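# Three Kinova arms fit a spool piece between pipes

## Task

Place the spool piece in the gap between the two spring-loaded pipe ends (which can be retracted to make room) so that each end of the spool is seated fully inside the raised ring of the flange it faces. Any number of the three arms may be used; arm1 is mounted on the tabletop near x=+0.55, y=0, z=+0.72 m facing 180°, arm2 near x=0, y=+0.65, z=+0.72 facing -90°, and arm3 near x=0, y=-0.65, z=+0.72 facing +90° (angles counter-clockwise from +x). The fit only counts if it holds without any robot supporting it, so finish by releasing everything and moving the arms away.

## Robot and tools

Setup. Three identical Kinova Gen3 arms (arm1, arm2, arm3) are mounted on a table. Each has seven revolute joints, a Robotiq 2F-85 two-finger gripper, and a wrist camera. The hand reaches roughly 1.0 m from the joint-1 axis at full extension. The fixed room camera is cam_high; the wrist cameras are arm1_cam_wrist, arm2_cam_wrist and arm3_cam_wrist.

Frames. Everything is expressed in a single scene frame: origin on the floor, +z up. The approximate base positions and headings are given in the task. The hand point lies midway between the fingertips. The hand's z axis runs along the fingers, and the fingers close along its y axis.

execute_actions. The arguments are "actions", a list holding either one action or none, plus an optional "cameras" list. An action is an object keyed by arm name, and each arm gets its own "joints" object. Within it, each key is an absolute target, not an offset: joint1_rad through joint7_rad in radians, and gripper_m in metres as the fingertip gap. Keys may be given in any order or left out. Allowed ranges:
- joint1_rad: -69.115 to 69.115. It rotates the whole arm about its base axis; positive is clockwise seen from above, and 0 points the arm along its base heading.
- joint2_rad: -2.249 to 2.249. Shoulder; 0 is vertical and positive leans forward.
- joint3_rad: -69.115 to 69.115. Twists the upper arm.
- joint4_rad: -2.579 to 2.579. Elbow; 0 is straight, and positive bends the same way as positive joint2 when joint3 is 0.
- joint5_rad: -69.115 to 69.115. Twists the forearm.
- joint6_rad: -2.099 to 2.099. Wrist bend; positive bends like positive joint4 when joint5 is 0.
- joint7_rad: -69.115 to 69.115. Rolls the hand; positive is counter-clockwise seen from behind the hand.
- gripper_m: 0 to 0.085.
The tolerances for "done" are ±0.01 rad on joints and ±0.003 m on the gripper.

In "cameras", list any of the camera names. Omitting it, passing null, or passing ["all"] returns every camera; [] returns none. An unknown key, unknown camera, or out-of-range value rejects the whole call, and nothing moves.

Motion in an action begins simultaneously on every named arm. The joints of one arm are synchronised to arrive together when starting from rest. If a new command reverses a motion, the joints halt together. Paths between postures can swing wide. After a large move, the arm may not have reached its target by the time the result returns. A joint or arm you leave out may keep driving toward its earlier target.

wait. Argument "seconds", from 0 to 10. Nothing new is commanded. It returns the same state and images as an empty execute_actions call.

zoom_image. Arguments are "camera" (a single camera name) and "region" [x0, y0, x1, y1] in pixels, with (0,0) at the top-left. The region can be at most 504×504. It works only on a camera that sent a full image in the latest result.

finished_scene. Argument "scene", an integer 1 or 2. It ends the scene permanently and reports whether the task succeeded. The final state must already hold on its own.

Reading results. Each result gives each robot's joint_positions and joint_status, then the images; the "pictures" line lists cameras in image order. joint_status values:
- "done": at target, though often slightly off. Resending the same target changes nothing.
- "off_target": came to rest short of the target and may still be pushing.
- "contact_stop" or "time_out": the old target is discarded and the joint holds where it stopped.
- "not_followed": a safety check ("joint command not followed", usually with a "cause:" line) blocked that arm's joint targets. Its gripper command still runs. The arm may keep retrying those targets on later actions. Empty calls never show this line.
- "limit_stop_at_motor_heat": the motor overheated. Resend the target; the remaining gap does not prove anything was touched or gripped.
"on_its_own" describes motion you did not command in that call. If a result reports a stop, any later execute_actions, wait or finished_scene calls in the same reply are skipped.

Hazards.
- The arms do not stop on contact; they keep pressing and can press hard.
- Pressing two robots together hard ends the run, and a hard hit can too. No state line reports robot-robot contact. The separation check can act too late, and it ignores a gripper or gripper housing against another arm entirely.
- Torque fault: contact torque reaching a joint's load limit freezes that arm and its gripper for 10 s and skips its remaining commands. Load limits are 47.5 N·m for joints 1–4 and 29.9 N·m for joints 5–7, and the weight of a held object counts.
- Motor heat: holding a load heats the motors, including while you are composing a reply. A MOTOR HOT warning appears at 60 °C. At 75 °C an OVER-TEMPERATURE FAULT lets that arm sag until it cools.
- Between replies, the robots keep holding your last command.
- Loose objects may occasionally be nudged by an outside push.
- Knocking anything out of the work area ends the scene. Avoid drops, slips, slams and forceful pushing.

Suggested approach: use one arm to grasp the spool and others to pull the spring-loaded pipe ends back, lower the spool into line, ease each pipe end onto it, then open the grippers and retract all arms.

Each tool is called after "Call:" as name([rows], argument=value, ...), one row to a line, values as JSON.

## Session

Call:
execute_actions(actions=[])

Scene clock: 0.00 s.
arm1.joint_positions: joint1_rad=-0.010 joint2_rad=-0.397 joint3_rad=-0.073 joint4_rad=+1.513 joint5_rad=-0.034 joint6_rad=+2.027 joint7_rad=+1.477 gripper_m=+0.085
arm1.joint_status: not commanded
arm1.hand: x=+0.4297 y=-0.0018 z=+1.3101 quat_wxyz=(-0.002, +1.000, -0.007, +0.002) (m; scene frame)
arm2.joint_positions: joint1_rad=-0.012 joint2_rad=-0.398 joint3_rad=-0.075 joint4_rad=+1.514 joint5_rad=-0.035 joint6_rad=+2.024 joint7_rad=+1.480 gripper_m=+0.085
arm2.joint_status: not commanded
arm2.hand: x=+0.0008 y=+0.5305 z=+1.3075 quat_wxyz=(+0.000, -0.710, -0.704, +0.001) (m; scene frame)
arm3.joint_positions: joint1_rad=-0.009 joint2_rad=-0.395 joint3_rad=-0.077 joint4_rad=+1.514 joint5_rad=-0.035 joint6_rad=+2.021 joint7_rad=+1.478 gripper_m=+0.085
arm3.joint_status: not commanded
arm3.hand: x=-0.0069 y=-0.5220 z=+1.2259 quat_wxyz=(+0.005, +0.723, -0.691, +0.005) (m; scene frame)
pictures: arm1_cam_wrist, arm2_cam_wrist, arm3_cam_wrist, cam_high
Images, in order (width x height): arm1_cam_wrist 504x504, arm2_cam_wrist 504x504, arm3_cam_wrist 504x504, cam_high 504x504.

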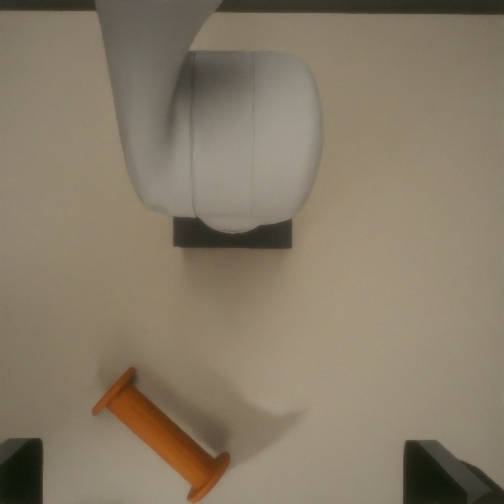

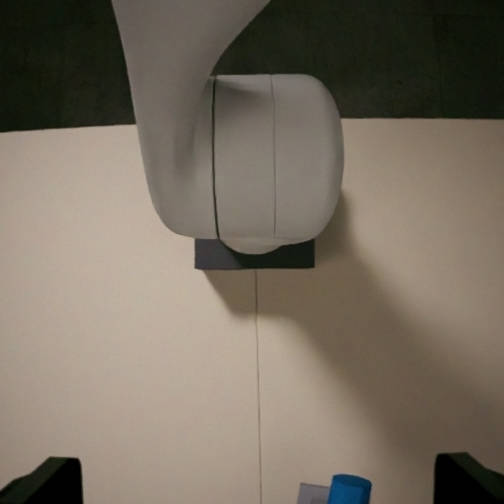

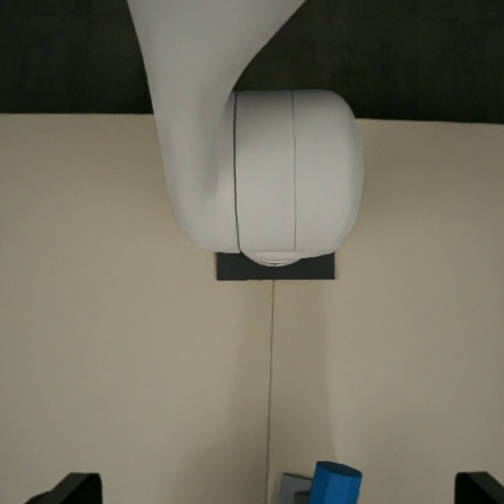

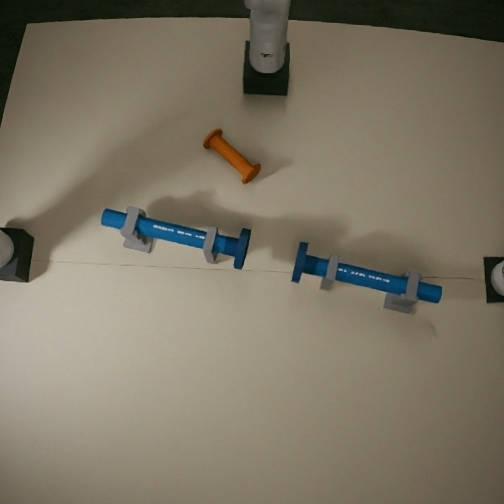

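Call:
execute_actions([
  {"arm1":{"joints":{"joint1_rad":0.155,"joint2_rad":0.398,"joint3_rad":0,"joint4_rad":2.363,"joint5_rad":0,"joint6_rad":0.38,"joint7_rad":-0.58}},"arm2":{"joints":{"joint1_rad":-0.205,"joint2_rad":0.533,"joint3_rad":0,"joint4_rad":1.787,"joint5_rad":0,"joint6_rad":0.821,"joint7_rad":1.19}},"arm3":{"joints":{"joint1_rad":-0.095,"joint2_rad":0.326,"joint3_rad":0,"joint4_rad":1.811,"joint5_rad":0,"joint6_rad":1.005,"joint7_rad":1.245}}},
])

Scene clock: 23.67 s.
arm1.joint_positions: joint1_rad=+0.155 joint2_rad=+0.398 joint3_rad=+0.000 joint4_rad=+2.363 joint5_rad=+0.000 joint6_rad=+0.380 joint7_rad=-0.580 gripper_m=+0.085
arm1.joint_status: all done
arm1.hand: x=+0.2778 y=+0.0708 z=+0.8799 quat_wxyz=(-0.002, +0.400, -0.916, -0.003) (m; scene frame)
arm2.joint_positions: joint1_rad=-0.205 joint2_rad=+0.533 joint3_rad=+0.000 joint4_rad=+1.787 joint5_rad=+0.000 joint6_rad=+0.821 joint7_rad=+1.190 gripper_m=+0.085
arm2.joint_status: all done
arm2.hand: x=+0.0595 y=+0.2091 z=+0.9295 quat_wxyz=(+0.001, -0.771, -0.636, +0.001) (m; scene frame)
arm3.joint_positions: joint1_rad=-0.095 joint2_rad=+0.326 joint3_rad=+0.000 joint4_rad=+1.811 joint5_rad=+0.000 joint6_rad=+1.005 joint7_rad=+1.245 gripper_m=+0.085
arm3.joint_status: all done
arm3.hand: x=-0.0299 y=-0.2476 z=+0.9264 quat_wxyz=(+0.004, +0.637, -0.771, +0.006) (m; scene frame)
pictures: arm1_cam_wrist, arm2_cam_wrist, arm3_cam_wrist, cam_high
Images, in order (width x height): arm1_cam_wrist 504x504, arm2_cam_wrist 504x504, arm3_cam_wrist 504x504, cam_high 504x504.

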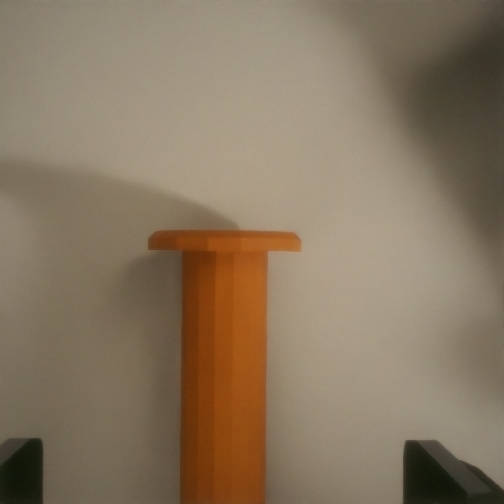

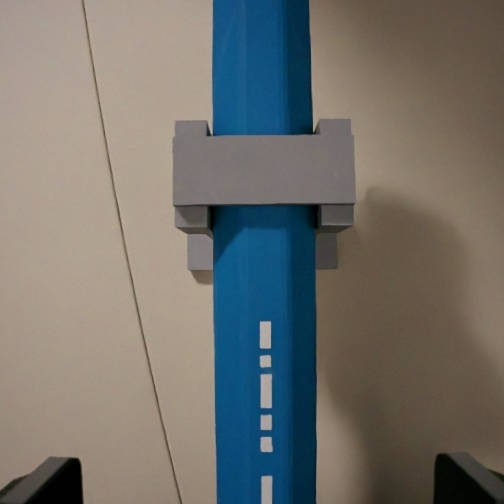

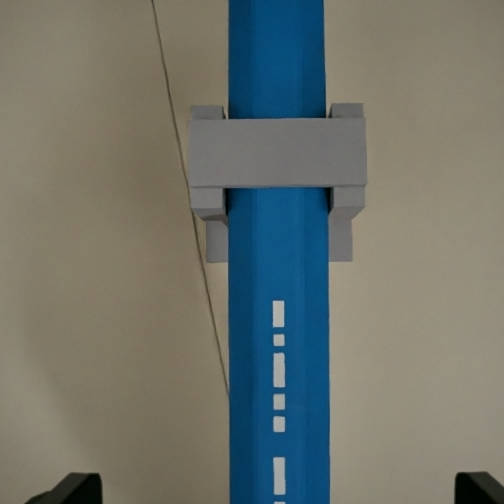

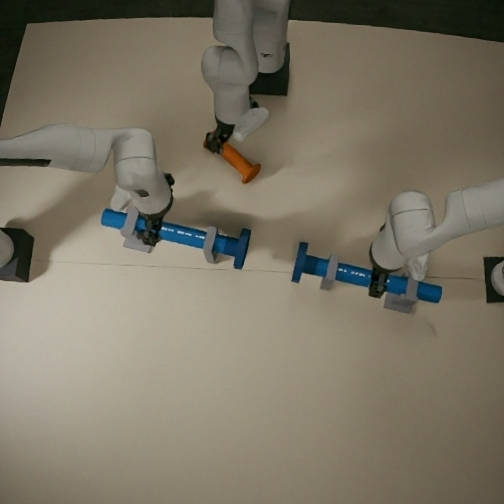

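Call:
execute_actions([
  {"arm1":{"joints":{"joint2_rad":0.841,"joint4_rad":2.408,"joint6_rad":-0.108}},"arm2":{"joints":{"joint1_rad":-0.211,"joint2_rad":0.749,"joint4_rad":1.868,"joint6_rad":0.524,"joint7_rad":1.17}},"arm3":{"joints":{"joint1_rad":-0.098,"joint2_rad":0.509,"joint4_rad":1.964,"joint6_rad":0.669,"joint7_rad":1.225}}},
], cameras=[])

Call:
execute_actions([
  {"arm1":{"joints":{"gripper_m":0}},"arm2":{"joints":{"gripper_m":0}},"arm3":{"joints":{"gripper_m":0}}},
])

Call:
execute_actions([
  {"arm1":{"joints":{"joint1_rad":-0.114,"joint2_rad":0.4,"joint4_rad":2.0,"joint6_rad":0.74,"joint7_rad":-0.3}}},
], cameras=[])

Call:
execute_actions([
  {"arm1":{"joints":{"joint2_rad":0.75,"joint4_rad":1.472,"joint6_rad":0.92}},"arm2":{"joints":{"joint1_rad":-0.23,"joint2_rad":0.721,"joint4_rad":1.948,"joint6_rad":0.472}},"arm3":{"joints":{"joint1_rad":-0.116,"joint2_rad":0.472,"joint4_rad":2.038,"joint6_rad":0.632}}},
], cameras=["arm1_cam_wrist","cam_high"])

Call:
zoom_image(camera="cam_high", region=[200,200,350,300])

Scene clock: 51.57 s.
arm1.joint_positions: joint1_rad=+0.155 joint2_rad=+0.841 joint3_rad=+0.000 joint4_rad=+2.408 joint5_rad=+0.000 joint6_rad=-0.108 joint7_rad=-0.580 gripper_m=+0.085
arm1.joint_status: all done
arm1.hand: x=+0.2781 y=+0.0716 z=+0.7519 quat_wxyz=(-0.002, +0.400, -0.916, -0.003) (m; scene frame)
arm2.joint_positions: joint1_rad=-0.211 joint2_rad=+0.749 joint3_rad=+0.000 joint4_rad=+1.868 joint5_rad=+0.000 joint6_rad=+0.524 joint7_rad=+1.170 gripper_m=+0.085
arm2.joint_status: all done
arm2.hand: x=+0.0618 y=+0.2095 z=+0.8173 quat_wxyz=(+0.001, -0.776, -0.631, +0.001) (m; scene frame)
arm3.joint_positions: joint1_rad=-0.098 joint2_rad=+0.509 joint3_rad=+0.000 joint4_rad=+1.964 joint5_rad=+0.000 joint6_rad=+0.669 joint7_rad=+1.225 gripper_m=+0.085
arm3.joint_status: all done
arm3.hand: x=-0.0309 y=-0.2494 z=+0.8172 quat_wxyz=(+0.004, +0.630, -0.776, +0.006) (m; scene frame)
pictures: none
No camera images: the call's "cameras" was empty. Leave "cameras" out to get every camera's image.

Scene clock: 52.67 s.
arm1.joint_positions: joint1_rad=+0.155 joint2_rad=+0.840 joint3_rad=+0.000 joint4_rad=+2.409 joint5_rad=+0.000 joint6_rad=-0.108 joint7_rad=-0.580 gripper_m=+0.034
arm1.joint_status: gripper_m off_target (ended at +0.034, target +0.000)
arm1.hand: x=+0.2782 y=+0.0716 z=+0.7522 quat_wxyz=(-0.002, +0.400, -0.916, -0.003) (m; scene frame)
arm2.joint_positions: joint1_rad=-0.211 joint2_rad=+0.748 joint3_rad=+0.000 joint4_rad=+1.868 joint5_rad=+0.000 joint6_rad=+0.525 joint7_rad=+1.170 gripper_m=+0.038
arm2.joint_status: gripper_m off_target (ended at +0.038, target +0.000)
arm2.hand: x=+0.0622 y=+0.2094 z=+0.8178 quat_wxyz=(+0.000, -0.776, -0.631, +0.001) (m; scene frame)
arm3.joint_positions: joint1_rad=-0.098 joint2_rad=+0.508 joint3_rad=+0.000 joint4_rad=+1.964 joint5_rad=+0.000 joint6_rad=+0.670 joint7_rad=+1.225 gripper_m=+0.038
arm3.joint_status: gripper_m off_target (ended at +0.038, target +0.000)
arm3.hand: x=-0.0307 y=-0.2494 z=+0.8177 quat_wxyz=(+0.004, +0.630, -0.776, +0.006) (m; scene frame)
pictures: arm1_cam_wrist, arm2_cam_wrist, arm3_cam_wrist, cam_high
Images, in order (width x height): arm1_cam_wrist 504x504, arm2_cam_wrist 504x504, arm3_cam_wrist 504x504, cam_high 504x504.

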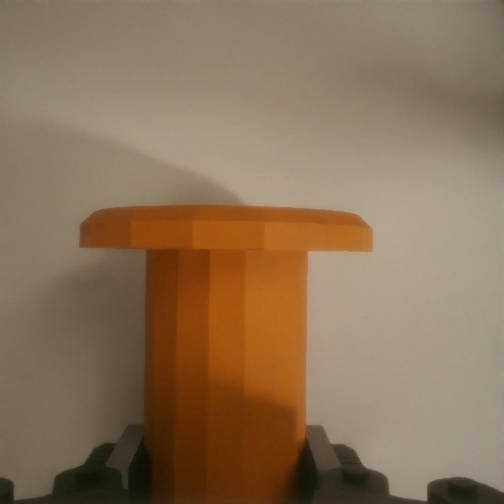

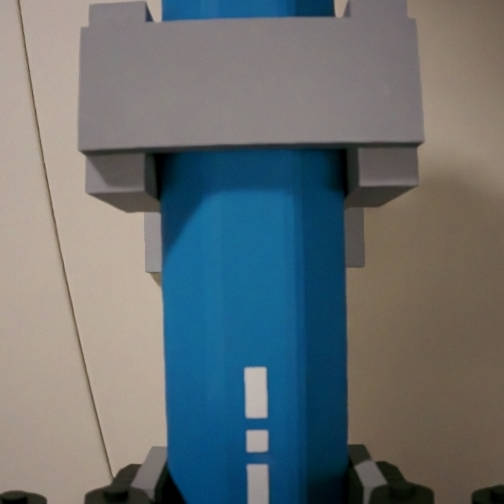

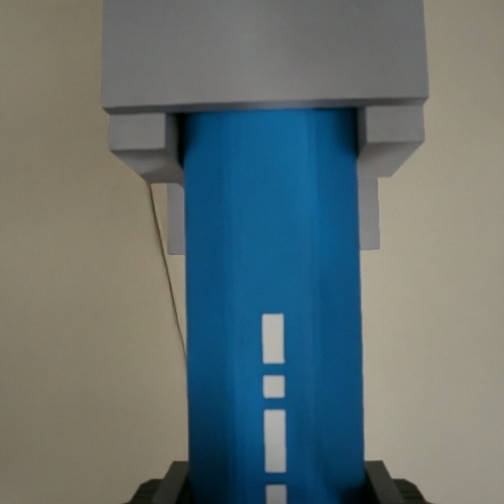

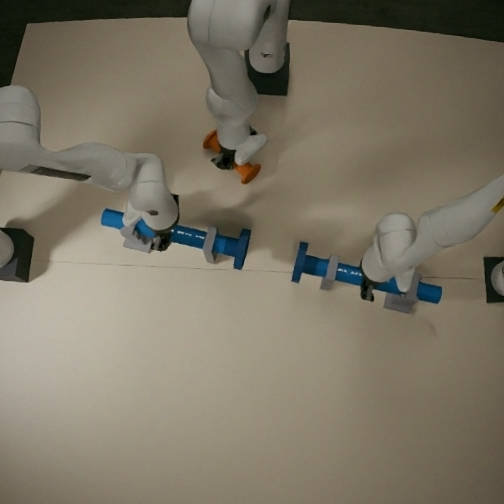

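Scene clock: 54.43 s.
arm1.joint_positions: joint1_rad=-0.114 joint2_rad=+0.402 joint3_rad=+0.000 joint4_rad=+2.001 joint5_rad=+0.000 joint6_rad=+0.740 joint7_rad=-0.300 gripper_m=+0.034
arm1.joint_status: all done
arm1.hand: x=+0.1730 y=-0.0142 z=+0.9381 quat_wxyz=(-0.003, +0.633, -0.774, -0.002) (m; scene frame)
arm2.joint_positions: joint1_rad=-0.211 joint2_rad=+0.748 joint3_rad=+0.000 joint4_rad=+1.868 joint5_rad=+0.000 joint6_rad=+0.525 joint7_rad=+1.170 gripper_m=+0.038
arm2.joint_status: not commanded
arm2.hand: x=+0.0622 y=+0.2094 z=+0.8178 quat_wxyz=(+0.000, -0.776, -0.631, +0.001) (m; scene frame)
arm3.joint_positions: joint1_rad=-0.098 joint2_rad=+0.508 joint3_rad=+0.000 joint4_rad=+1.964 joint5_rad=+0.000 joint6_rad=+0.670 joint7_rad=+1.225 gripper_m=+0.038
arm3.joint_status: not commanded
arm3.hand: x=-0.0307 y=-0.2494 z=+0.8177 quat_wxyz=(+0.004, +0.630, -0.776, +0.006) (m; scene frame)
pictures: none
No camera images: the call's "cameras" was empty. Leave "cameras" out to get every camera's image.

Scene clock: 56.63 s.
arm1.joint_positions: joint1_rad=-0.114 joint2_rad=+0.752 joint3_rad=+0.000 joint4_rad=+1.473 joint5_rad=+0.000 joint6_rad=+0.920 joint7_rad=-0.300 gripper_m=+0.034
arm1.joint_status: all done
arm1.hand: x=+0.0141 y=-0.0301 z=+0.8986 quat_wxyz=(-0.004, +0.634, -0.774, -0.001) (m; scene frame)
arm2.joint_positions: joint1_rad=-0.225 joint2_rad=+0.723 joint3_rad=+0.002 joint4_rad=+1.935 joint5_rad=+0.000 joint6_rad=+0.460 joint7_rad=+1.169 gripper_m=+0.038
arm2.joint_status: joint4_rad time_out (moved +0.067 of +0.080); joint6_rad time_out (moved -0.064 of -0.053); the others done
arm2.hand: x=+0.0646 y=+0.2225 z=+0.8183 quat_wxyz=(-0.009, -0.772, -0.635, +0.007) (m; scene frame)
arm3.joint_positions: joint1_rad=-0.110 joint2_rad=+0.476 joint3_rad=+0.003 joint4_rad=+2.027 joint5_rad=+0.001 joint6_rad=+0.620 joint7_rad=+1.224 gripper_m=+0.038
arm3.joint_status: joint4_rad time_out (moved +0.063 of +0.074); joint6_rad time_out (moved -0.050 of -0.038); the others done
arm3.hand: x=-0.0326 y=-0.2629 z=+0.8184 quat_wxyz=(-0.002, +0.634, -0.773, -0.002) (m; scene frame)
pictures: arm1_cam_wrist, cam_high
Images, in order (width x height): arm1_cam_wrist 504x504, cam_high 504x504.

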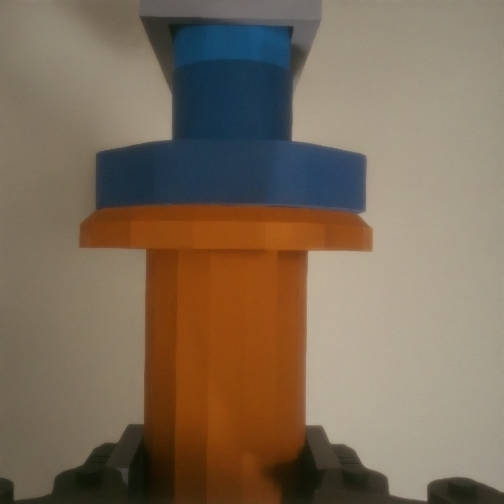

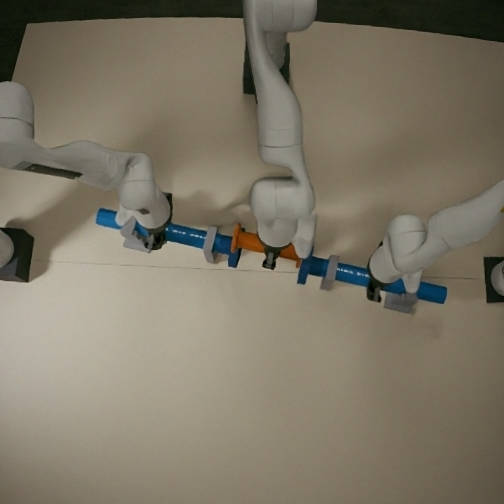

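Region (200, 200, 350, 300) of cam_high's 504x504 image, scaled by 3.360, with more detail than that image has.

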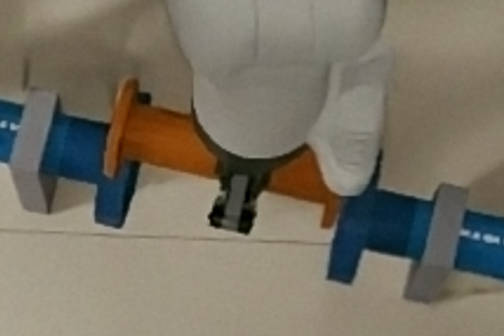

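Call:
execute_actions([
  {"arm1":{"joints":{"joint1_rad":-0.129,"joint2_rad":0.756,"joint4_rad":1.46,"joint6_rad":0.926,"joint7_rad":-0.315}},"arm2":{"joints":{"joint1_rad":-0.24,"joint2_rad":0.708,"joint4_rad":1.985,"joint6_rad":0.455}},"arm3":{"joints":{"joint1_rad":-0.126,"joint2_rad":0.454,"joint4_rad":2.072,"joint6_rad":0.62}}},
], cameras=["arm1_cam_wrist","cam_high"])

Call:
zoom_image(camera="cam_high", region=[200,200,350,300])

Scene clock: 67.20 s.
arm1.joint_positions: joint1_rad=-0.129 joint2_rad=+0.758 joint3_rad=+0.000 joint4_rad=+1.461 joint5_rad=+0.000 joint6_rad=+0.926 joint7_rad=-0.315 gripper_m=+0.034
arm1.joint_status: all done
arm1.hand: x=+0.0116 y=-0.0385 z=+0.8983 quat_wxyz=(-0.004, +0.634, -0.774, -0.001) (m; scene frame)
arm2.joint_positions: joint1_rad=-0.232 joint2_rad=+0.714 joint3_rad=+0.003 joint4_rad=+1.963 joint5_rad=-0.001 joint6_rad=+0.433 joint7_rad=+1.168 gripper_m=+0.038
arm2.joint_status: joint4_rad time_out (moved +0.028 of +0.050); joint6_rad time_out (moved -0.027 of -0.005); the others done
arm2.hand: x=+0.0657 y=+0.2281 z=+0.8183 quat_wxyz=(-0.013, -0.771, -0.637, +0.009) (m; scene frame)
arm3.joint_positions: joint1_rad=-0.117 joint2_rad=+0.463 joint3_rad=+0.004 joint4_rad=+2.053 joint5_rad=+0.000 joint6_rad=+0.597 joint7_rad=+1.223 gripper_m=+0.038
arm3.joint_status: joint4_rad time_out (moved +0.027 of +0.045); joint6_rad time_out (moved -0.022 of +0.000); the others done
arm3.hand: x=-0.0337 y=-0.2687 z=+0.8184 quat_wxyz=(-0.004, +0.636, -0.772, -0.006) (m; scene frame)
pictures: arm1_cam_wrist, cam_high
Images, in order (width x height): arm1_cam_wrist 504x504, cam_high 504x504.

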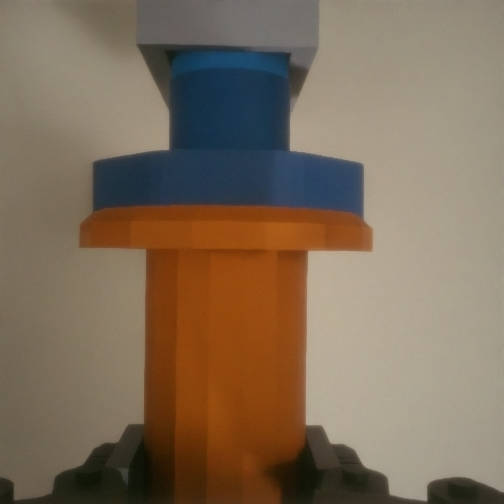

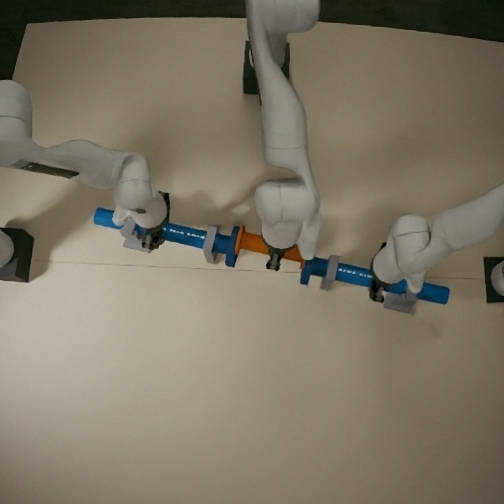

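Region (200, 200, 350, 300) of cam_high's 504x504 image, scaled by 3.360, with more detail than that image has.

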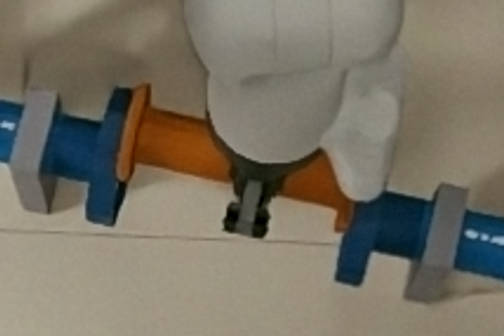

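Call:
execute_actions([
  {"arm1":{"joints":{"joint2_rad":0.89,"joint4_rad":1.505,"joint6_rad":0.746}}},
], cameras=["arm1_cam_wrist"])

Call:
execute_actions([
  {"arm2":{"joints":{"joint1_rad":-0.217,"joint2_rad":0.74,"joint4_rad":1.892,"joint6_rad":0.509}},"arm3":{"joints":{"joint1_rad":-0.103,"joint2_rad":0.497,"joint4_rad":1.986,"joint6_rad":0.658}}},
], cameras=["arm1_cam_wrist","cam_high"])

Call:
zoom_image(camera="cam_high", region=[200,200,350,300])

Scene clock: 81.03 s.
arm1.joint_positions: joint1_rad=-0.129 joint2_rad=+0.892 joint3_rad=+0.000 joint4_rad=+1.506 joint5_rad=+0.000 joint6_rad=+0.746 joint7_rad=-0.315 gripper_m=+0.034
arm1.joint_status: all done
arm1.hand: x=+0.0110 y=-0.0381 z=+0.8154 quat_wxyz=(-0.004, +0.634, -0.774, -0.001) (m; scene frame)
arm2.joint_positions: joint1_rad=-0.232 joint2_rad=+0.714 joint3_rad=+0.003 joint4_rad=+1.963 joint5_rad=-0.001 joint6_rad=+0.433 joint7_rad=+1.168 gripper_m=+0.038
arm2.joint_status: not commanded
arm2.hand: x=+0.0657 y=+0.2281 z=+0.8183 quat_wxyz=(-0.013, -0.771, -0.637, +0.009) (m; scene frame)
arm3.joint_positions: joint1_rad=-0.117 joint2_rad=+0.463 joint3_rad=+0.004 joint4_rad=+2.053 joint5_rad=+0.000 joint6_rad=+0.597 joint7_rad=+1.223 gripper_m=+0.038
arm3.joint_status: not commanded
arm3.hand: x=-0.0337 y=-0.2687 z=+0.8184 quat_wxyz=(-0.004, +0.636, -0.772, -0.006) (m; scene frame)
pictures: arm1_cam_wrist
Images, in order (width x height): arm1_cam_wrist 504x504.

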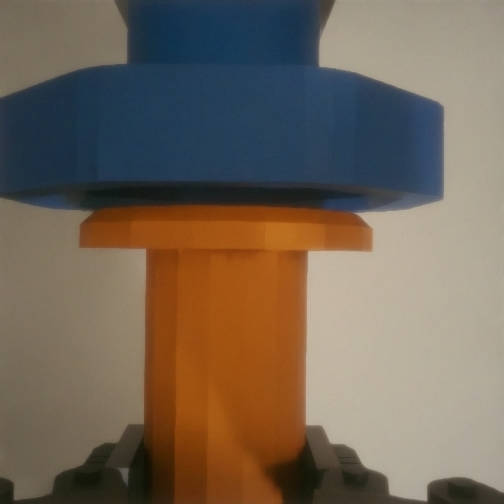

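Scene clock: 81.97 s.
arm1.joint_positions: joint1_rad=-0.129 joint2_rad=+0.891 joint3_rad=+0.000 joint4_rad=+1.506 joint5_rad=+0.000 joint6_rad=+0.747 joint7_rad=-0.314 gripper_m=+0.034
arm1.joint_status: not commanded
arm1.hand: x=+0.0113 y=-0.0381 z=+0.8157 quat_wxyz=(-0.004, +0.634, -0.773, -0.001) (m; scene frame)
arm2.joint_positions: joint1_rad=-0.218 joint2_rad=+0.738 joint3_rad=-0.001 joint4_rad=+1.894 joint5_rad=-0.001 joint6_rad=+0.511 joint7_rad=+1.170 gripper_m=+0.038
arm2.joint_status: all done
arm2.hand: x=+0.0636 y=+0.2181 z=+0.8180 quat_wxyz=(+0.002, -0.774, -0.633, +0.000) (m; scene frame)
arm3.joint_positions: joint1_rad=-0.103 joint2_rad=+0.496 joint3_rad=+0.000 joint4_rad=+1.989 joint5_rad=+0.000 joint6_rad=+0.661 joint7_rad=+1.225 gripper_m=+0.038
arm3.joint_status: all done
arm3.hand: x=-0.0320 y=-0.2582 z=+0.8178 quat_wxyz=(+0.005, +0.633, -0.774, +0.007) (m; scene frame)
pictures: arm1_cam_wrist, cam_high
Images, in order (width x height): arm1_cam_wrist 504x504, cam_high 504x504.

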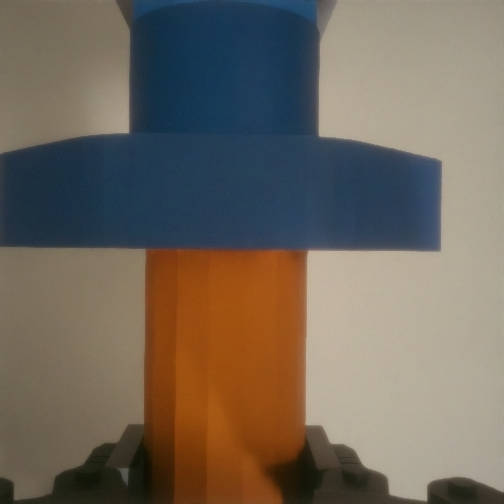

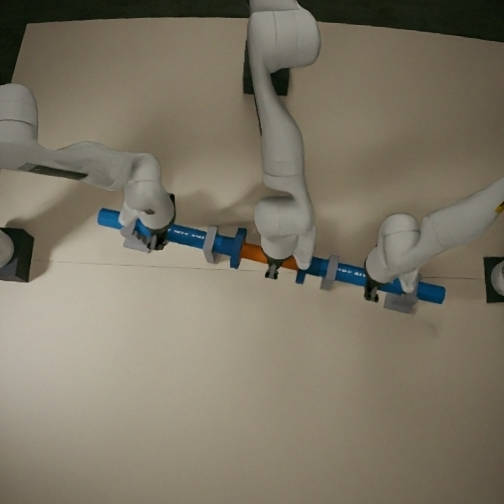

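Region (200, 200, 350, 300) of cam_high's 504x504 image, scaled by 3.360, with more detail than that image has.

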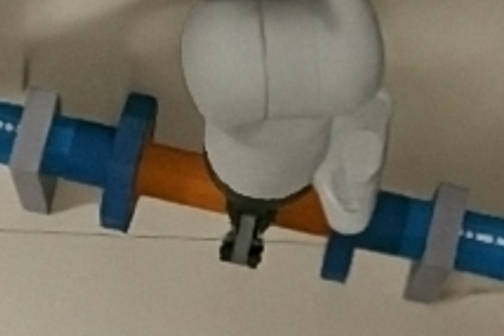

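Call:
execute_actions([
  {"arm1":{"joints":{"gripper_m":0.085}},"arm2":{"joints":{"gripper_m":0.085}},"arm3":{"joints":{"gripper_m":0.085}}},
], cameras=[])

Call:
execute_actions([
  {"arm1":{"joints":{"joint2_rad":0.48,"joint6_rad":1.06}},"arm2":{"joints":{"joint2_rad":0.3,"joint6_rad":0.9}},"arm3":{"joints":{"joint2_rad":0.06,"joint6_rad":1.0}}},
], cameras=["cam_high"])

Call:
finished_scene(scene=2)

Scene clock: 90.13 s.
arm1.joint_positions: joint1_rad=-0.129 joint2_rad=+0.890 joint3_rad=+0.000 joint4_rad=+1.505 joint5_rad=+0.000 joint6_rad=+0.746 joint7_rad=-0.315 gripper_m=+0.085
arm1.joint_status: all done
arm1.hand: x=+0.0101 y=-0.0381 z=+0.8166 quat_wxyz=(-0.003, +0.634, -0.774, -0.002) (m; scene frame)
arm2.joint_positions: joint1_rad=-0.217 joint2_rad=+0.740 joint3_rad=+0.000 joint4_rad=+1.892 joint5_rad=+0.000 joint6_rad=+0.509 joint7_rad=+1.170 gripper_m=+0.085
arm2.joint_status: all done
arm2.hand: x=+0.0631 y=+0.2166 z=+0.8175 quat_wxyz=(+0.001, -0.774, -0.633, +0.001) (m; scene frame)
arm3.joint_positions: joint1_rad=-0.103 joint2_rad=+0.497 joint3_rad=+0.000 joint4_rad=+1.986 joint5_rad=+0.000 joint6_rad=+0.658 joint7_rad=+1.225 gripper_m=+0.085
arm3.joint_status: all done
arm3.hand: x=-0.0320 y=-0.2560 z=+0.8178 quat_wxyz=(+0.004, +0.632, -0.775, +0.006) (m; scene frame)
pictures: none
No camera images: the call's "cameras" was empty. Leave "cameras" out to get every camera's image.

Scene clock: 91.90 s.
arm1.joint_positions: joint1_rad=-0.129 joint2_rad=+0.480 joint3_rad=+0.000 joint4_rad=+1.505 joint5_rad=+0.000 joint6_rad=+1.060 joint7_rad=-0.315 gripper_m=+0.085
arm1.joint_status: all done
arm1.hand: x=+0.0379 y=-0.0362 z=+1.0307 quat_wxyz=(+0.038, +0.633, -0.773, -0.028) (m; scene frame)
arm2.joint_positions: joint1_rad=-0.217 joint2_rad=+0.300 joint3_rad=+0.000 joint4_rad=+1.892 joint5_rad=+0.000 joint6_rad=+0.900 joint7_rad=+1.170 gripper_m=+0.085
arm2.joint_status: all done
arm2.hand: x=+0.0553 y=+0.2576 z=+1.0006 quat_wxyz=(-0.021, -0.774, -0.633, +0.013) (m; scene frame)
arm3.joint_positions: joint1_rad=-0.103 joint2_rad=+0.060 joint3_rad=+0.000 joint4_rad=+1.986 joint5_rad=+0.000 joint6_rad=+1.000 joint7_rad=+1.225 gripper_m=+0.085
arm3.joint_status: all done
arm3.hand: x=-0.0238 y=-0.3120 z=+0.9749 quat_wxyz=(-0.021, +0.632, -0.774, -0.035) (m; scene frame)
pictures: cam_high
Images, in order (width x height): cam_high 504x504.

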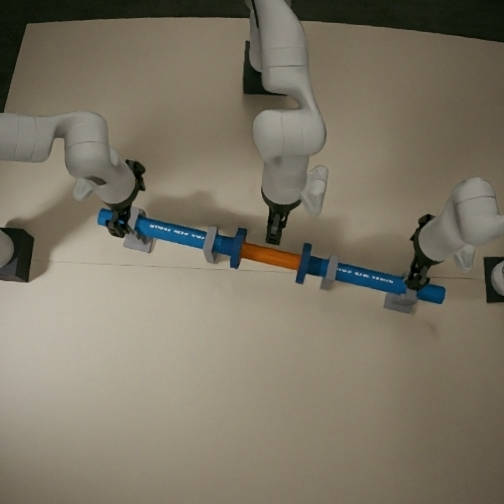

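The scene is finished: the task was done.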